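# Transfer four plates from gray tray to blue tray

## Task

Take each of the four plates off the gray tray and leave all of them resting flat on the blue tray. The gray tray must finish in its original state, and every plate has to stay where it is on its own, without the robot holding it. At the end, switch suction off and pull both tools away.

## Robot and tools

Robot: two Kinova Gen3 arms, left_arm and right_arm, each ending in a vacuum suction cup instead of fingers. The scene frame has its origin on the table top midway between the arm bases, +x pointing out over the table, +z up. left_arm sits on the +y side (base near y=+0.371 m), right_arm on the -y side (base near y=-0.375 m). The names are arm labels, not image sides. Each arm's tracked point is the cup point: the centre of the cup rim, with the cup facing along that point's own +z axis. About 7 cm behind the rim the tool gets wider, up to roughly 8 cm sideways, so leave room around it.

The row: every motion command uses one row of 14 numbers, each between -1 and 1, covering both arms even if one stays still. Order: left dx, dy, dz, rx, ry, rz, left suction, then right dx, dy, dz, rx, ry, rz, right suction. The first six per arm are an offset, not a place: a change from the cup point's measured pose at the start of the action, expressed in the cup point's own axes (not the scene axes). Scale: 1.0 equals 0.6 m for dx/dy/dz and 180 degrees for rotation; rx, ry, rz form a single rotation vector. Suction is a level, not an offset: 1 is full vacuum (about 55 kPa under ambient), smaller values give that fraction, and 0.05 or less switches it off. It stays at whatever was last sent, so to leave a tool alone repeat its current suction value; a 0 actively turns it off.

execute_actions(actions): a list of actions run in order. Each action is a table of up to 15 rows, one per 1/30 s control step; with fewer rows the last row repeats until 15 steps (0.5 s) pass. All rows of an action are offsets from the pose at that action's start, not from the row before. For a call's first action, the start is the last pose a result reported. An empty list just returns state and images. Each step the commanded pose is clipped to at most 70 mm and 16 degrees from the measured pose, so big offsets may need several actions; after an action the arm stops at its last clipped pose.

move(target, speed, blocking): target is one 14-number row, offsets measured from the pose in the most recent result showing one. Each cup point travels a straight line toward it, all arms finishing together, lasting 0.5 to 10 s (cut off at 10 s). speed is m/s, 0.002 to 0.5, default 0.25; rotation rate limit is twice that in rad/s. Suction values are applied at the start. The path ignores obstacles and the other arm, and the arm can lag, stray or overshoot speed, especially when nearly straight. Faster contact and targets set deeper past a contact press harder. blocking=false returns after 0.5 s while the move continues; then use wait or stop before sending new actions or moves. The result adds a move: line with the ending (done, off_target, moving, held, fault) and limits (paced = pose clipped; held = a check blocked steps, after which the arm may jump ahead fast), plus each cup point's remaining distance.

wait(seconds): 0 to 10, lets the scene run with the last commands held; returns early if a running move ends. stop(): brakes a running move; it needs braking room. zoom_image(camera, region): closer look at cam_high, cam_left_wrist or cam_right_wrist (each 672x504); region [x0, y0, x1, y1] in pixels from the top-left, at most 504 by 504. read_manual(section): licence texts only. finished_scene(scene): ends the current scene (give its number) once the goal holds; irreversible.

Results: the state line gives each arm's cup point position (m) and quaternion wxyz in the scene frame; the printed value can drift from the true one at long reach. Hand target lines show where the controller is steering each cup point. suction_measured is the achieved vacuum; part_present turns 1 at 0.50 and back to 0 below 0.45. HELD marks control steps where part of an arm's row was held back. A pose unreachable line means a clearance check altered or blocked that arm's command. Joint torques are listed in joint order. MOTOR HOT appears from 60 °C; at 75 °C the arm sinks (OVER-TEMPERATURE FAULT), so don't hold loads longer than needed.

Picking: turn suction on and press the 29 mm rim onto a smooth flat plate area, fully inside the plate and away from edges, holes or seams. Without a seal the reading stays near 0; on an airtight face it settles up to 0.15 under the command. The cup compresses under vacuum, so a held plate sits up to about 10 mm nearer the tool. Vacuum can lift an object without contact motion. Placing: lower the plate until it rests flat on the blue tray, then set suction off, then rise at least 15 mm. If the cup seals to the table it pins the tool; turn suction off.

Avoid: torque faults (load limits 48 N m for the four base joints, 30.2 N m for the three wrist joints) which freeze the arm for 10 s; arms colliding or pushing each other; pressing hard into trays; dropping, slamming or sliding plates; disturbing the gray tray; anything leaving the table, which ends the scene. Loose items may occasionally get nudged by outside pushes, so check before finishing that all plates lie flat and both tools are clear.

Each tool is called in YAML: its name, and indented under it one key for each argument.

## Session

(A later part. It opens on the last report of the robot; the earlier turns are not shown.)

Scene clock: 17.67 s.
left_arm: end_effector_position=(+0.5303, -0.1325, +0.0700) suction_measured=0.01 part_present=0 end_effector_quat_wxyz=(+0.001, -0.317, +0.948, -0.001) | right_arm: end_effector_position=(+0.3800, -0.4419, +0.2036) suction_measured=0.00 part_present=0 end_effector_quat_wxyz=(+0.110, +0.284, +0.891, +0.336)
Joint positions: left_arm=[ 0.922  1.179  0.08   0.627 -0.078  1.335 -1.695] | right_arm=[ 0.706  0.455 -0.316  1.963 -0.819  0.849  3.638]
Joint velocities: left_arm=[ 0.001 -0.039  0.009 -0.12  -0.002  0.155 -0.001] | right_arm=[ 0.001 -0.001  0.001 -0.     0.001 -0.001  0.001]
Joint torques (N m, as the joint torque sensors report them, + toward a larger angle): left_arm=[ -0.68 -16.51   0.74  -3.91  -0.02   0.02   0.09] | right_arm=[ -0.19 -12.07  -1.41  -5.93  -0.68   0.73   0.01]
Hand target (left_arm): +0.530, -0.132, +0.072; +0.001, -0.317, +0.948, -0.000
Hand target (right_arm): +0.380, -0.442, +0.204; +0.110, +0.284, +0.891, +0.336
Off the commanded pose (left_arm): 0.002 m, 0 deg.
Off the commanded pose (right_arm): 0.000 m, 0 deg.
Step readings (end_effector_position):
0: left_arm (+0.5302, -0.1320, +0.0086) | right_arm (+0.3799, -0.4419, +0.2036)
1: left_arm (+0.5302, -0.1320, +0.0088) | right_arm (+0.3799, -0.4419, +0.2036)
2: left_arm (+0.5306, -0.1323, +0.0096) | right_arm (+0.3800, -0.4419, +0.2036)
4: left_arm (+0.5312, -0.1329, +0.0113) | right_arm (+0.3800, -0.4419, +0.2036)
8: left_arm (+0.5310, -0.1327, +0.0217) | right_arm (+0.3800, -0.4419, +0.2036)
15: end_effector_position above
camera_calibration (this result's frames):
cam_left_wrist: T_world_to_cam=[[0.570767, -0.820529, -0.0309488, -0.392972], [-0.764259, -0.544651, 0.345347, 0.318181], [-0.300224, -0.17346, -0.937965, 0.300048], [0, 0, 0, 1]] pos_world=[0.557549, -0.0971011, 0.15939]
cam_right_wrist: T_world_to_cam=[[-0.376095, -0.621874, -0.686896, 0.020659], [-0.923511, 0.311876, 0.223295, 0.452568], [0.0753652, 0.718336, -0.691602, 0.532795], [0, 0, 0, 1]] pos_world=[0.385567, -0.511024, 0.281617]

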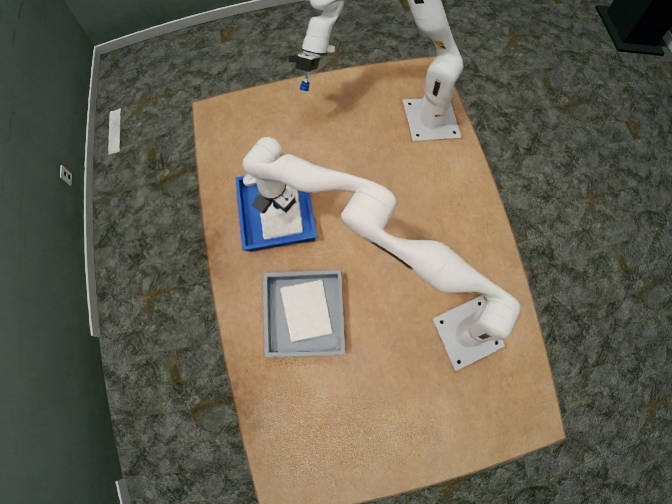

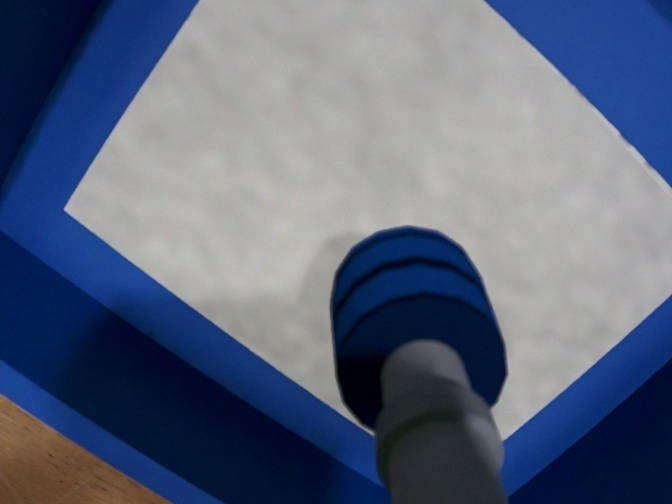

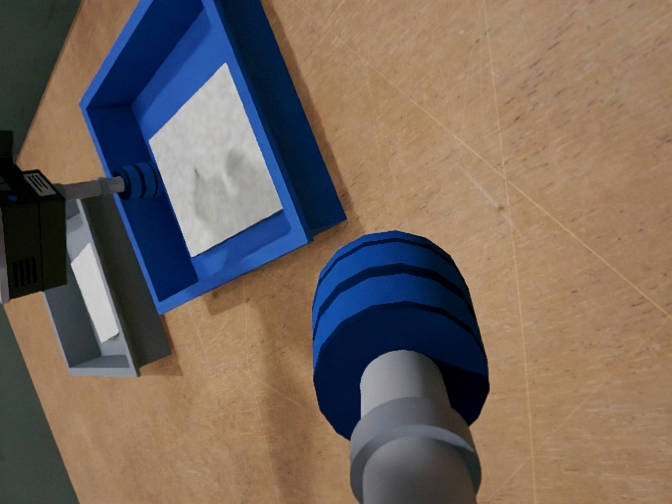

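move:
  target: [-0.3035,0.448,0,0,0,-0.015,0,0,0,0,0,0,0,0]
  speed: 0.45

move:
  target: [0,0,0.097,0,0,0,0.7,0,0,0,0,0,0,0]
  speed: 0.09

move:
  target: [0,0,-0.097,0,0,0,0.7,0,0,0,0,0,0,0]
  speed: 0.15

move:
  target: [0.325,-0.433,0,0,0,0.015,0.7,0,0,0,0,0,0,0]
  speed: 0.4

Scene clock: 19.80 s.
left_arm: end_effector_position=(+0.5138, +0.1927, +0.0701) suction_measured=0.01 part_present=0 end_effector_quat_wxyz=(+0.002, -0.340, +0.940, -0.000) | right_arm: end_effector_position=(+0.3800, -0.4419, +0.2036) suction_measured=0.00 part_present=0 end_effector_quat_wxyz=(+0.110, +0.284, +0.891, +0.336)
Joint positions: left_arm=[ 0.46   0.722  0.043  1.657 -0.045  0.76  -2.092] | right_arm=[ 0.706  0.455 -0.316  1.963 -0.819  0.849  3.638]
Joint velocities: left_arm=[-0.002 -0.001 -0.001  0.     0.003 -0.    -0.002] | right_arm=[-0.001 -0.002 -0.001 -0.    -0.001 -0.002 -0.   ]
Joint torques (N m, as the joint torque sensors report them, + toward a larger angle): left_arm=[ -0.8  -17.5    0.49  -4.51   0.01   0.09   0.18] | right_arm=[ -0.09 -12.03  -1.57  -6.06  -0.76   0.74   0.07]
Hand target (left_arm): +0.514, +0.193, +0.070; +0.002, -0.340, +0.940, -0.000
Hand target (right_arm): +0.380, -0.442, +0.204; +0.110, +0.284, +0.891, +0.336
Off the commanded pose (left_arm): 0.001 m, 0 deg.
Off the commanded pose (right_arm): 0.000 m, 0 deg.
move: done; limits=paced
camera_calibration (this result's frames):
cam_left_wrist: T_world_to_cam=[[0.610248, -0.791559, -0.0321243, -0.142495], [-0.73694, -0.582086, 0.343649, 0.475875], [-0.290718, -0.186037, -0.938549, 0.349152], [0, 0, 0, 1]] pos_world=[0.539153, 0.229162, 0.159585]
cam_right_wrist: T_world_to_cam=[[-0.376095, -0.621874, -0.686896, 0.020659], [-0.923511, 0.311877, 0.223294, 0.452569], [0.0753661, 0.718336, -0.691602, 0.532795], [0, 0, 0, 1]] pos_world=[0.385568, -0.511024, 0.281617]

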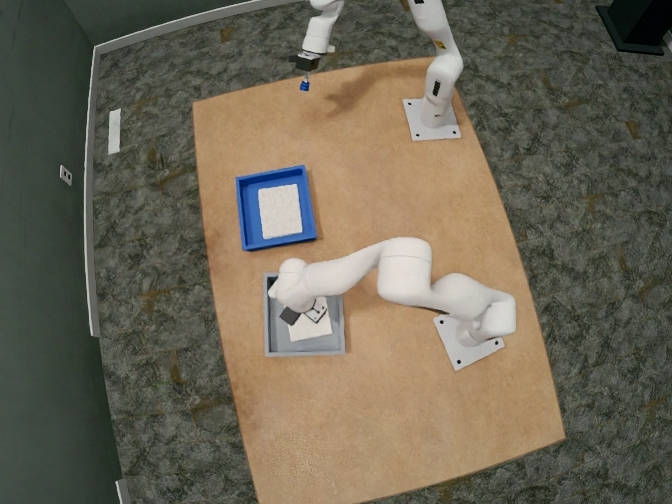

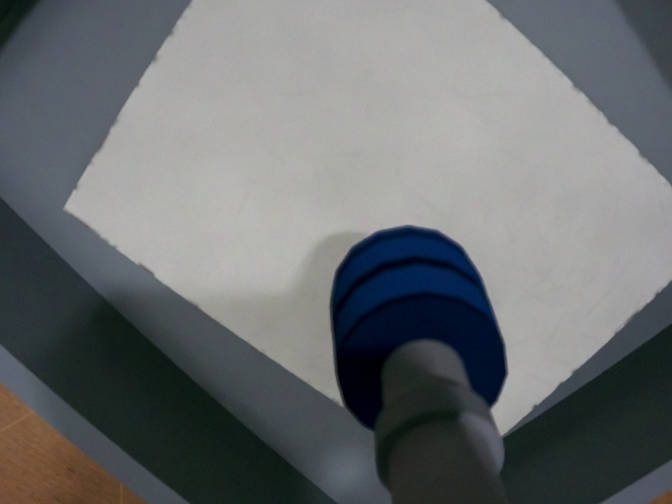

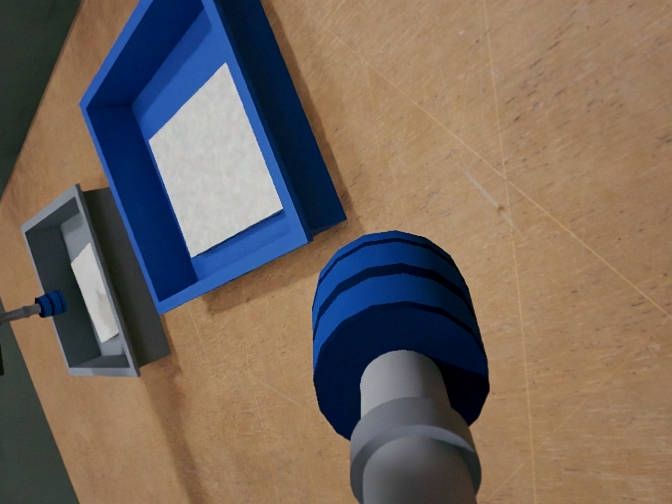

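Scene clock: 20.73 s.
left_arm: end_effector_position=(+0.5138, +0.1929, +0.0120) suction_measured=0.44 part_present=0 end_effector_quat_wxyz=(+0.002, -0.340, +0.940, +0.000) | right_arm: end_effector_position=(+0.3800, -0.4419, +0.2036) suction_measured=0.00 part_present=0 end_effector_quat_wxyz=(+0.110, +0.284, +0.891, +0.336)
Joint positions: left_arm=[ 0.465  0.828  0.035  1.684 -0.049  0.627 -2.089] | right_arm=[ 0.706  0.455 -0.316  1.963 -0.819  0.849  3.638]
Joint velocities: left_arm=[ 0.     0.009  0.     0.     0.001 -0.    -0.   ] | right_arm=[-0.    -0.001  0.     0.     0.     0.002  0.003]
Joint torques (N m, as the joint torque sensors report them, + toward a larger angle): left_arm=[ -0.54 -19.44   0.9   -4.21   0.07   0.     0.06] | right_arm=[ -0.24 -12.04  -1.36  -5.86  -0.67   0.63   0.06]
Hand target (left_arm): +0.514, +0.193, +0.012; +0.002, -0.340, +0.940, +0.000
Hand target (right_arm): +0.380, -0.442, +0.204; +0.110, +0.284, +0.891, +0.336
Off the commanded pose (left_arm): 0.000 m, 0 deg.
Off the commanded pose (right_arm): 0.000 m, 0 deg.
move: done
camera_calibration (this result's frames):
cam_left_wrist: T_world_to_cam=[[0.610251, -0.791546, -0.032384, -0.144185], [-0.736987, -0.582233, 0.343299, 0.49611], [-0.290592, -0.185632, -0.938668, 0.294525], [0, 0, 0, 1]] pos_world=[0.539202, 0.229396, 0.101478]
cam_right_wrist: T_world_to_cam=[[-0.376095, -0.621874, -0.686896, 0.020659], [-0.923511, 0.311877, 0.223293, 0.452571], [0.0753671, 0.718335, -0.691602, 0.532795], [0, 0, 0, 1]] pos_world=[0.385568, -0.511025, 0.281617]

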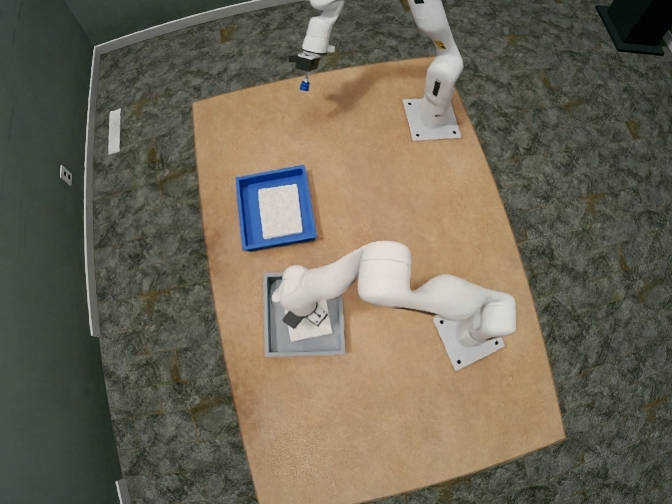

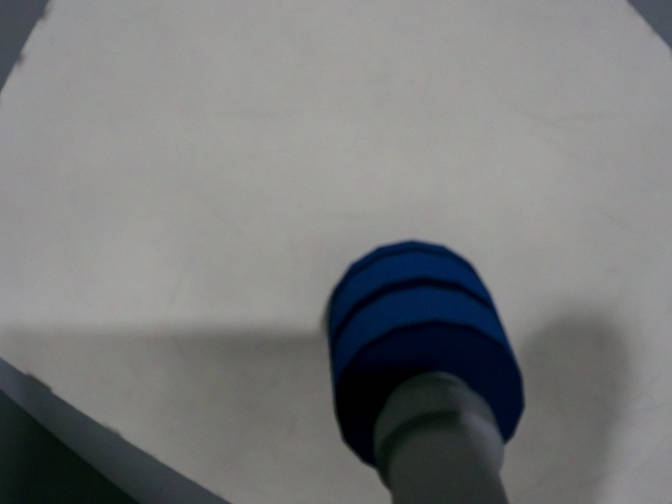

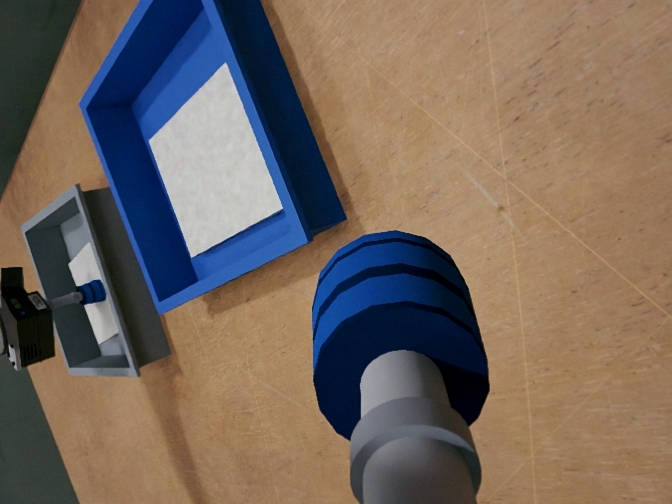

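Scene clock: 21.47 s.
left_arm: end_effector_position=(+0.5136, +0.1927, +0.0698) suction_measured=0.70 part_present=1 end_effector_quat_wxyz=(+0.002, -0.340, +0.940, +0.000) | right_arm: end_effector_position=(+0.3800, -0.4419, +0.2036) suction_measured=0.00 part_present=0 end_effector_quat_wxyz=(+0.110, +0.284, +0.891, +0.336)
Joint positions: left_arm=[ 0.461  0.722  0.043  1.657 -0.045  0.76  -2.092] | right_arm=[ 0.706  0.455 -0.316  1.963 -0.819  0.849  3.638]
Joint velocities: left_arm=[-0.    -0.007  0.    -0.    -0.001 -0.     0.   ] | right_arm=[-0.001 -0.    -0.001  0.     0.    -0.001  0.   ]
Joint torques (N m, as the joint torque sensors report them, + toward a larger angle): left_arm=[ -0.65 -18.23   0.86  -4.96   0.09   0.14   0.1 ] | right_arm=[ -0.31 -12.06  -1.36  -5.89  -0.8    0.75   0.07]
Hand target (left_arm): +0.514, +0.193, +0.070; +0.002, -0.340, +0.940, -0.000
Hand target (right_arm): +0.380, -0.442, +0.204; +0.110, +0.284, +0.891, +0.336
Off the commanded pose (left_arm): 0.000 m, 0 deg.
Off the commanded pose (right_arm): 0.000 m, 0 deg.
move: done
camera_calibration (this result's frames):
cam_left_wrist: T_world_to_cam=[[0.610217, -0.791559, -0.0327125, -0.142262], [-0.736718, -0.582157, 0.344005, 0.475724], [-0.291344, -0.185818, -0.938398, 0.349124], [0, 0, 0, 1]] pos_world=[0.539, 0.229211, 0.159311]
cam_right_wrist: T_world_to_cam=[[-0.376095, -0.621873, -0.686896, 0.0206591], [-0.923511, 0.311878, 0.223293, 0.452572], [0.0753682, 0.718335, -0.691603, 0.532795], [0, 0, 0, 1]] pos_world=[0.385569, -0.511025, 0.281617]

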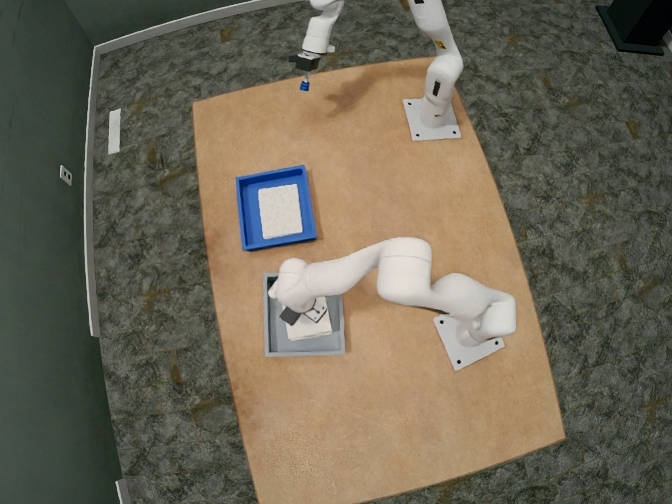

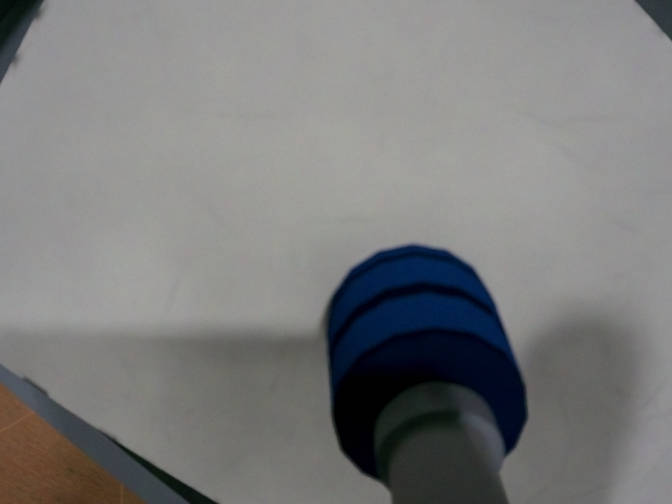

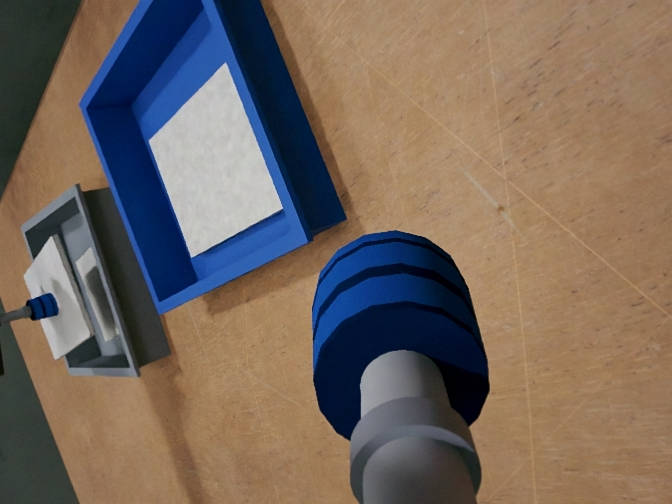

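Scene clock: 22.97 s.
left_arm: end_effector_position=(+0.5299, -0.1328, +0.0710) suction_measured=0.68 part_present=1 end_effector_quat_wxyz=(+0.002, -0.317, +0.948, -0.002) | right_arm: end_effector_position=(+0.3800, -0.4419, +0.2036) suction_measured=0.00 part_present=0 end_effector_quat_wxyz=(+0.110, +0.284, +0.891, +0.336)
Joint positions: left_arm=[ 0.924  1.176  0.072  0.63  -0.07   1.333 -1.697] | right_arm=[ 0.706  0.455 -0.316  1.963 -0.819  0.849  3.638]
Joint velocities: left_arm=[ 0.003  0.022  0.    -0.017 -0.     0.007  0.002] | right_arm=[ 0.001 -0.001  0.001 -0.     0.002  0.001 -0.   ]
Joint torques (N m, as the joint torque sensors report them, + toward a larger angle): left_arm=[ -0.4  -25.64   1.22  -7.12  -0.05  -0.01   0.09] | right_arm=[ -0.01 -12.19  -1.38  -5.89  -0.86   0.7    0.11]
Hand target (left_arm): +0.530, -0.133, +0.069; +0.001, -0.317, +0.948, -0.001
Hand target (right_arm): +0.380, -0.442, +0.204; +0.110, +0.284, +0.891, +0.336
Off the commanded pose (left_arm): 0.002 m, 0 deg.
Off the commanded pose (right_arm): 0.000 m, 0 deg.
move: done
camera_calibration (this result's frames):
cam_left_wrist: T_world_to_cam=[[0.570743, -0.820586, -0.0298683, -0.392963], [-0.764458, -0.54428, 0.345489, 0.317469], [-0.29976, -0.174352, -0.937947, 0.300413], [0, 0, 0, 1]] pos_world=[0.557024, -0.0972903, 0.160352]
cam_right_wrist: T_world_to_cam=[[-0.376095, -0.621873, -0.686896, 0.0206591], [-0.923511, 0.311879, 0.223292, 0.452573], [0.0753692, 0.718335, -0.691603, 0.532794], [0, 0, 0, 1]] pos_world=[0.38557, -0.511025, 0.281617]

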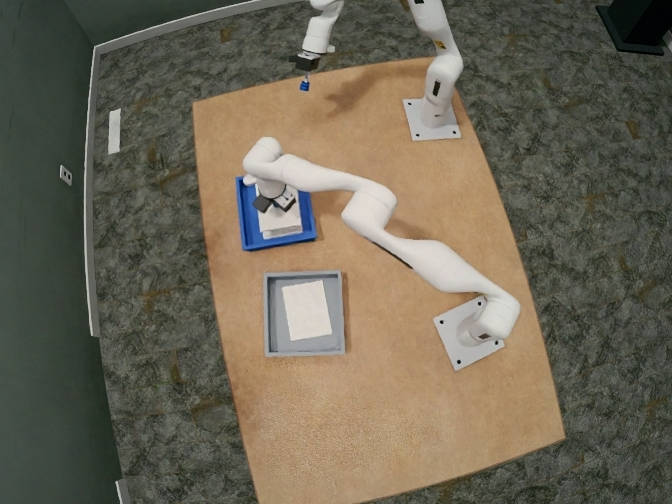

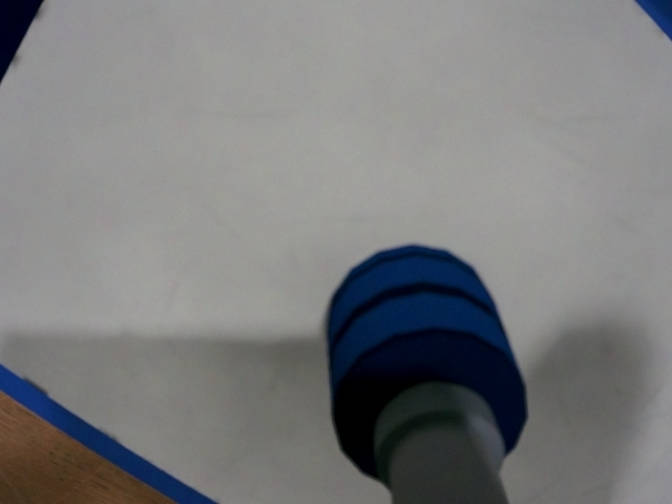

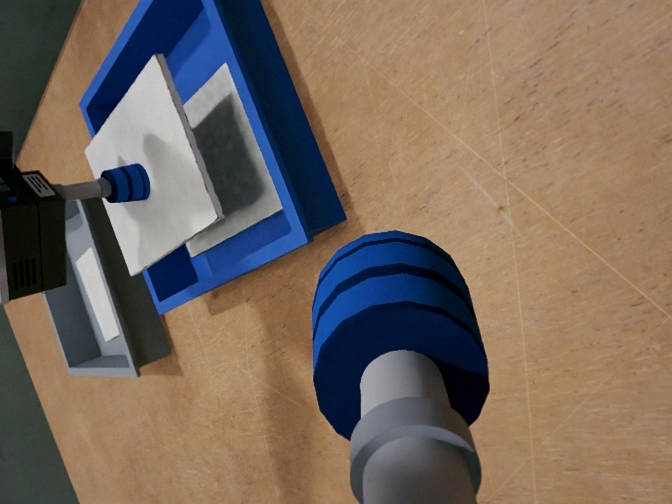

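move:
  target: [0,0,0.0945,0,0,0,0.7,0,0,0,0,0,0,0]
  speed: 0.1

execute_actions:
  actions:
    - [[0,0,0,0,0,0,0,0,0,0,0,0,0,0],[0,0,0,0,0,0,0,0,0,0,0,0,0,0],[0,0,0,0,0,0,0,0,0,0,0,0,0,0],[0,0,0,0,0,0,0,0,0,0,0,0,0,0],[0,0,-0.005,0,0,0,0,0,0,0,0,0,0,0],[0,0,-0.01,0,0,0,0,0,0,0,0,0,0,0],[0,0,-0.02,0,0,0,0,0,0,0,0,0,0,0],[0,0,-0.035,0,0,0,0,0,0,0,0,0,0,0],[0,0,-0.05,0,0,0,0,0,0,0,0,0,0,0],[0,0,-0.065,0,0,0,0,0,0,0,0,0,0,0],[0,0,-0.08,0,0,0,0,0,0,0,0,0,0,0],[0,0,-0.09,0,0,0,0,0,0,0,0,0,0,0],[0,0,-0.095,0,0,0,0,0,0,0,0,0,0,0]]

move:
  target: [-0.3035,0.449,0,0,0,-0.015,0,0,0,0,0,0,0,0]
  speed: 0.45

move:
  target: [0,0,0.106,0,0,0,0.7,0,0,0,0,0,0,0]
  speed: 0.09

Scene clock: 24.30 s.
left_arm: end_effector_position=(+0.5302, -0.1329, +0.0147) suction_measured=0.70 part_present=1 end_effector_quat_wxyz=(+0.002, -0.317, +0.948, -0.002) | right_arm: end_effector_position=(+0.3800, -0.4419, +0.2036) suction_measured=0.00 part_present=0 end_effector_quat_wxyz=(+0.110, +0.284, +0.891, +0.336)
Joint positions: left_arm=[ 0.924  1.238  0.068  0.673 -0.07   1.227 -1.696] | right_arm=[ 0.706  0.455 -0.316  1.963 -0.819  0.849  3.638]
Joint velocities: left_arm=[-0.     0.001 -0.    -0.002  0.002  0.     0.001] | right_arm=[-0.    -0.001 -0.001 -0.    -0.     0.    -0.   ]
Joint torques (N m, as the joint torque sensors report them, + toward a larger angle): left_arm=[ -0.19 -25.54   0.97  -6.51   0.04  -0.03   0.02] | right_arm=[ -0.19 -12.02  -1.47  -5.95  -0.67   0.74   0.07]
Hand target (left_arm): +0.530, -0.133, +0.014; +0.002, -0.317, +0.948, -0.002
Hand target (right_arm): +0.380, -0.442, +0.204; +0.110, +0.284, +0.891, +0.336
Off the commanded pose (left_arm): 0.000 m, 0 deg.
Off the commanded pose (right_arm): 0.000 m, 0 deg.
move: done
camera_calibration (this result's frames):
cam_left_wrist: T_world_to_cam=[[0.570795, -0.820574, -0.0291842, -0.394955], [-0.764642, -0.544168, 0.345259, 0.337172], [-0.299192, -0.174756, -0.938054, 0.247355], [0, 0, 0, 1]] pos_world=[0.557261, -0.0973855, 0.104094]
cam_right_wrist: T_world_to_cam=[[-0.376094, -0.621873, -0.686896, 0.0206591], [-0.923511, 0.311879, 0.223291, 0.452574], [0.07537, 0.718335, -0.691603, 0.532794], [0, 0, 0, 1]] pos_world=[0.38557, -0.511026, 0.281617]

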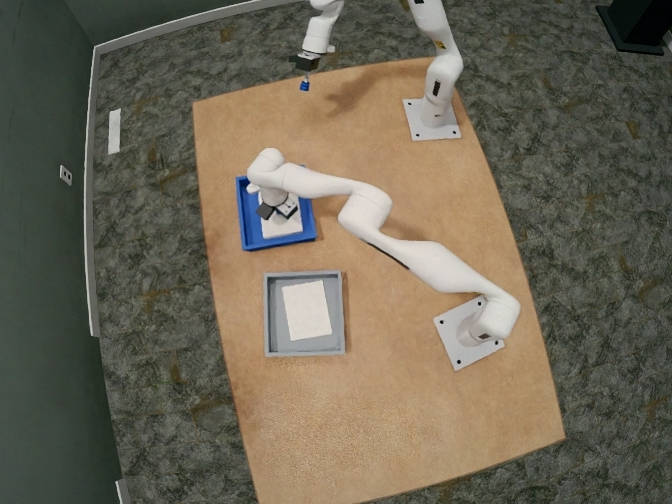

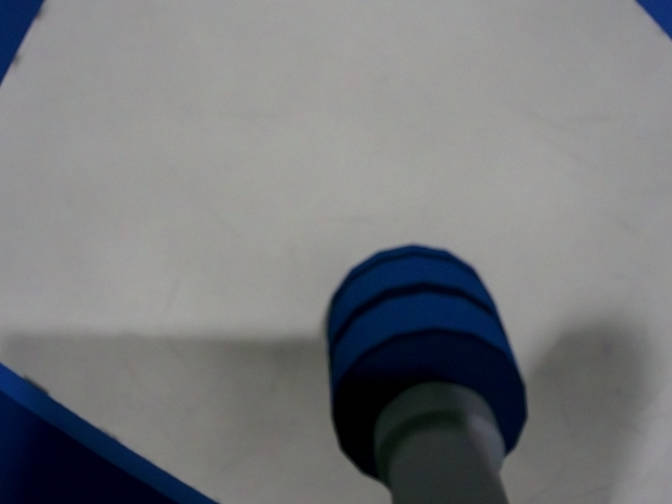

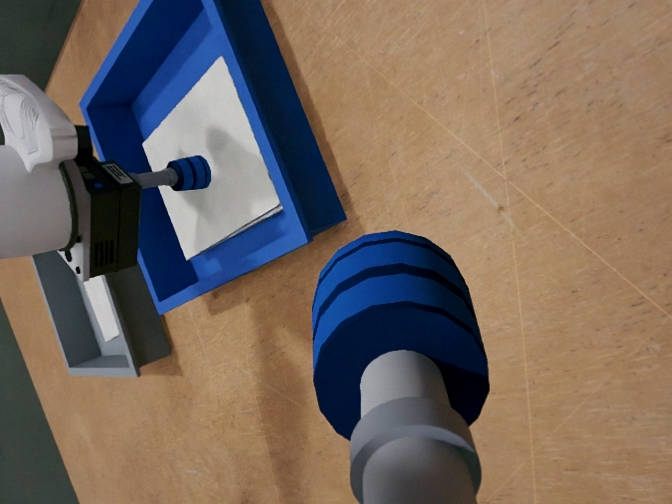

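Scene clock: 24.80 s.
left_arm: end_effector_position=(+0.5302, -0.1332, +0.0709) suction_measured=0.01 part_present=0 end_effector_quat_wxyz=(+0.002, -0.317, +0.948, -0.002) | right_arm: end_effector_position=(+0.3800, -0.4419, +0.2036) suction_measured=0.00 part_present=0 end_effector_quat_wxyz=(+0.110, +0.284, +0.891, +0.336)
Joint positions: left_arm=[ 0.924  1.176  0.072  0.63  -0.07   1.331 -1.697] | right_arm=[ 0.706  0.455 -0.316  1.963 -0.819  0.849  3.638]
Joint velocities: left_arm=[ 0.    -0.013  0.004 -0.052 -0.001  0.078 -0.002] | right_arm=[ 0.001  0.002  0.     0.     0.001 -0.001  0.001]
Joint torques (N m, as the joint torque sensors report them, + toward a larger angle): left_arm=[ -0.43 -19.29   1.11  -4.58  -0.36   0.23  -0.16] | right_arm=[ -0.2  -12.    -1.34  -5.87  -0.72   0.67   0.1 ]
Hand target (left_arm): +0.530, -0.133, +0.072; +0.002, -0.317, +0.948, -0.002
Hand target (right_arm): +0.380, -0.442, +0.204; +0.110, +0.284, +0.891, +0.336
Off the commanded pose (left_arm): 0.001 m, 0 deg.
Off the commanded pose (right_arm): 0.000 m, 0 deg.
Step readings (end_effector_position):
0: left_arm (+0.5302, -0.1329, +0.0147) | right_arm (+0.3800, -0.4419, +0.2036)
1: left_arm (+0.5302, -0.1329, +0.0149) | right_arm (+0.3800, -0.4419, +0.2036)
2: left_arm (+0.5305, -0.1332, +0.0157) | right_arm (+0.3800, -0.4419, +0.2036)
4: left_arm (+0.5311, -0.1338, +0.0174) | right_arm (+0.3800, -0.4419, +0.2036)
8: left_arm (+0.5309, -0.1336, +0.0278) | right_arm (+0.3800, -0.4419, +0.2036)
15: end_effector_position above
camera_calibration (this result's frames):
cam_left_wrist: T_world_to_cam=[[0.570771, -0.820631, -0.0280273, -0.393683], [-0.764857, -0.543776, 0.345401, 0.317797], [-0.298688, -0.175708, -0.938036, 0.299596], [0, 0, 0, 1]] pos_world=[0.557257, -0.0976165, 0.160231]
cam_right_wrist: T_world_to_cam=[[-0.376094, -0.621873, -0.686897, 0.0206591], [-0.923511, 0.31188, 0.22329, 0.452575], [0.0753713, 0.718335, -0.691603, 0.532794], [0, 0, 0, 1]] pos_world=[0.385571, -0.511026, 0.281617]

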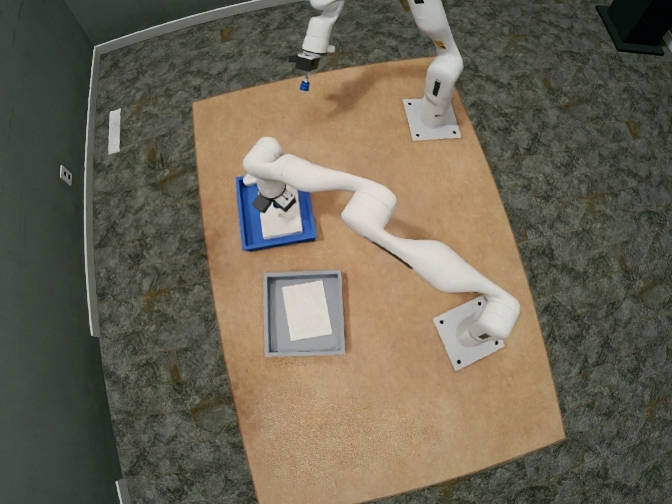

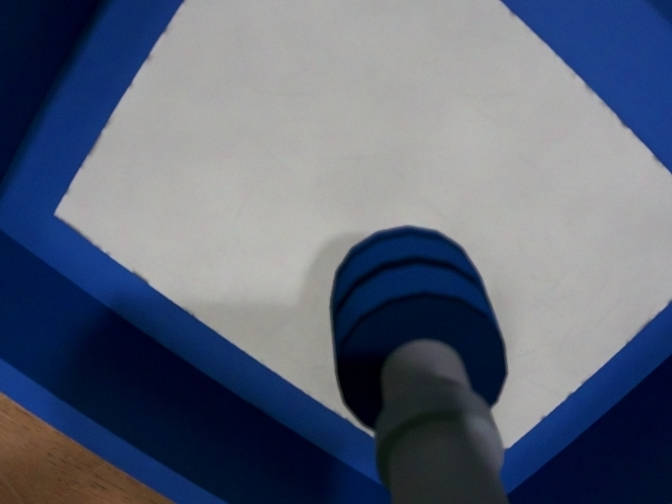

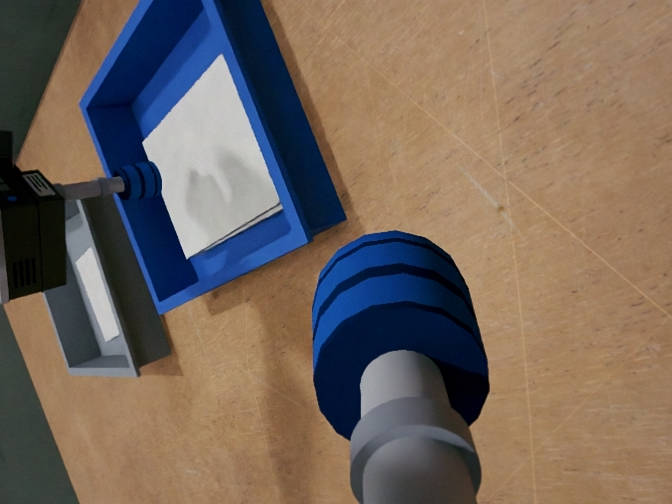

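Scene clock: 26.30 s.
left_arm: end_effector_position=(+0.5133, +0.1924, +0.0701) suction_measured=0.01 part_present=0 end_effector_quat_wxyz=(+0.003, -0.340, +0.940, -0.002) | right_arm: end_effector_position=(+0.3800, -0.4419, +0.2036) suction_measured=0.00 part_present=0 end_effector_quat_wxyz=(+0.110, +0.284, +0.891, +0.336)
Joint positions: left_arm=[ 0.464  0.719  0.036  1.661 -0.036  0.756 -2.099] | right_arm=[ 0.706  0.455 -0.316  1.963 -0.819  0.849  3.638]
Joint velocities: left_arm=[-0.002 -0.002 -0.001 -0.001  0.002 -0.    -0.003] | right_arm=[-0.    -0.001  0.     0.     0.001 -0.003  0.001]
Joint torques (N m, as the joint torque sensors report them, + toward a larger angle): left_arm=[ -0.78 -17.4    1.    -4.8   -0.08   0.09  -0.28] | right_arm=[ -0.29 -12.08  -1.29  -6.02  -0.71   0.71   0.1 ]
Hand target (left_arm): +0.513, +0.193, +0.070; +0.003, -0.340, +0.940, -0.002
Hand target (right_arm): +0.380, -0.442, +0.204; +0.110, +0.284, +0.891, +0.336
Off the commanded pose (left_arm): 0.001 m, 0 deg.
Off the commanded pose (right_arm): 0.000 m, 0 deg.
move: done; limits=paced
camera_calibration (this result's frames):
cam_left_wrist: T_world_to_cam=[[0.610243, -0.791675, -0.029216, -0.142573], [-0.737551, -0.581211, 0.343819, 0.475477], [-0.289173, -0.188265, -0.938581, 0.348665], [0, 0, 0, 1]] pos_world=[0.538518, 0.229123, 0.159608]
cam_right_wrist: T_world_to_cam=[[-0.376094, -0.621873, -0.686897, 0.0206593], [-0.923511, 0.311881, 0.22329, 0.452577], [0.0753723, 0.718335, -0.691603, 0.532794], [0, 0, 0, 1]] pos_world=[0.385571, -0.511027, 0.281617]

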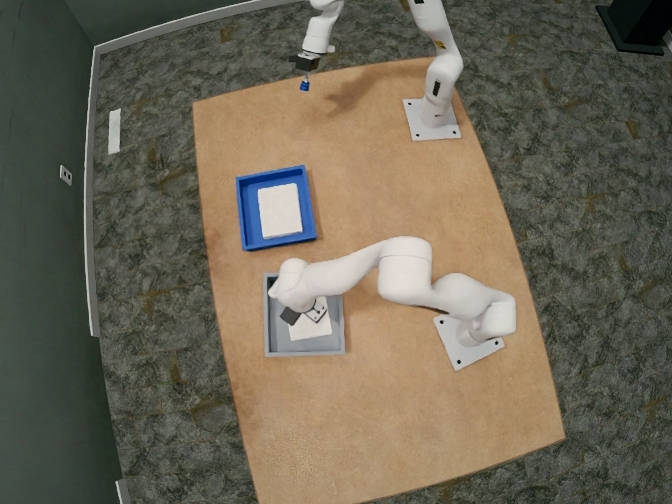

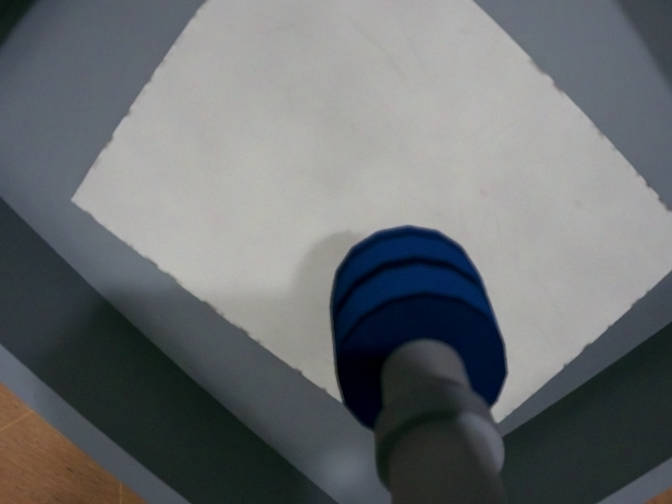

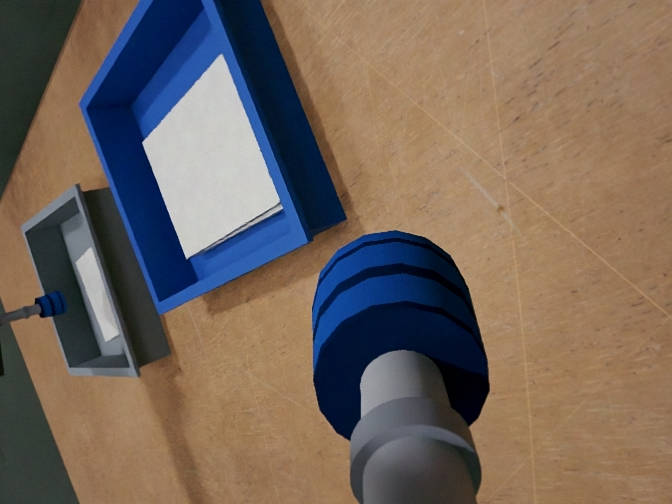

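Scene clock: 27.30 s.
left_arm: end_effector_position=(+0.5134, +0.1926, +0.0066) suction_measured=0.43 part_present=0 end_effector_quat_wxyz=(+0.003, -0.340, +0.940, -0.001) | right_arm: end_effector_position=(+0.3800, -0.4419, +0.2036) suction_measured=0.00 part_present=0 end_effector_quat_wxyz=(+0.110, +0.284, +0.891, +0.336)
Joint positions: left_arm=[ 0.469  0.837  0.029  1.688 -0.039  0.611 -2.097] | right_arm=[ 0.706  0.455 -0.316  1.963 -0.819  0.849  3.638]
Joint velocities: left_arm=[ 0.     0.008  0.     0.    -0.002 -0.     0.003] | right_arm=[ 0.001 -0.001 -0.001 -0.     0.     0.     0.002]
Joint torques (N m, as the joint torque sensors report them, + toward a larger angle): left_arm=[ -0.29 -18.89   0.71  -3.96  -0.06   0.06   0.13] | right_arm=[ -0.13 -12.1   -1.45  -5.91  -0.72   0.74   0.09]
Hand target (left_arm): +0.514, +0.192, +0.007; +0.003, -0.340, +0.940, -0.001
Hand target (right_arm): +0.380, -0.442, +0.204; +0.110, +0.284, +0.891, +0.336
Off the commanded pose (left_arm): 0.000 m, 0 deg.
Off the commanded pose (right_arm): 0.000 m, 0 deg.
move: done
camera_calibration (this result's frames):
cam_left_wrist: T_world_to_cam=[[0.61023, -0.791673, -0.0295557, -0.144405], [-0.737592, -0.581367, 0.343469, 0.497583], [-0.289098, -0.187795, -0.938699, 0.288953], [0, 0, 0, 1]] pos_world=[0.538669, 0.229221, 0.096067]
cam_right_wrist: T_world_to_cam=[[-0.376094, -0.621872, -0.686897, 0.0206594], [-0.923511, 0.311881, 0.223289, 0.452578], [0.0753733, 0.718335, -0.691603, 0.532793], [0, 0, 0, 1]] pos_world=[0.385572, -0.511027, 0.281617]

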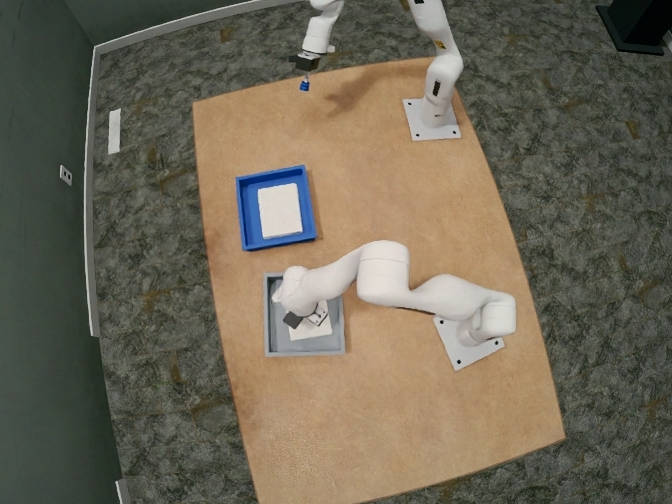

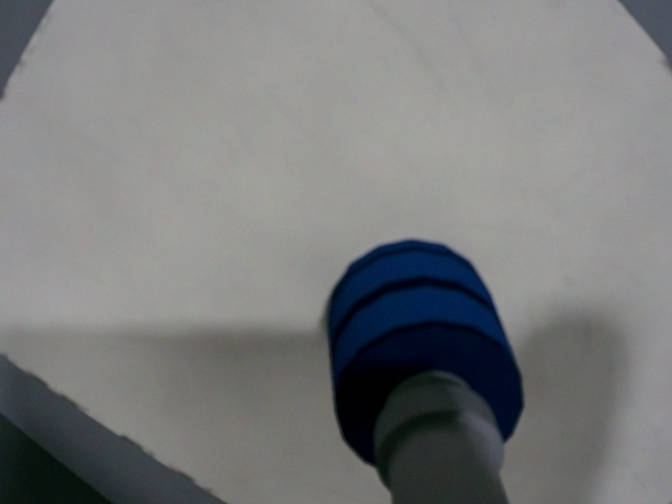

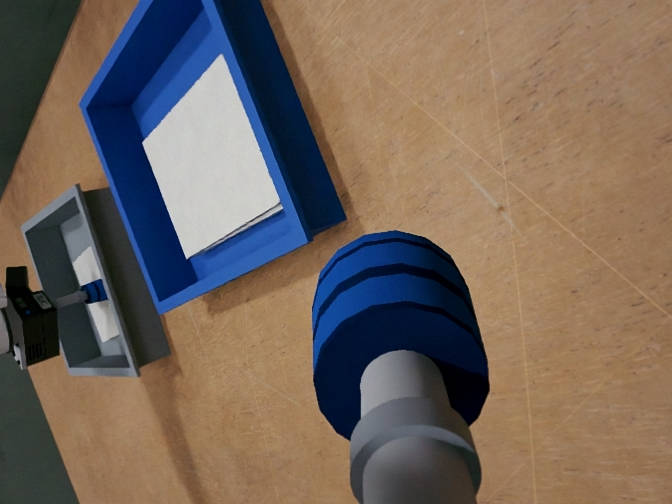

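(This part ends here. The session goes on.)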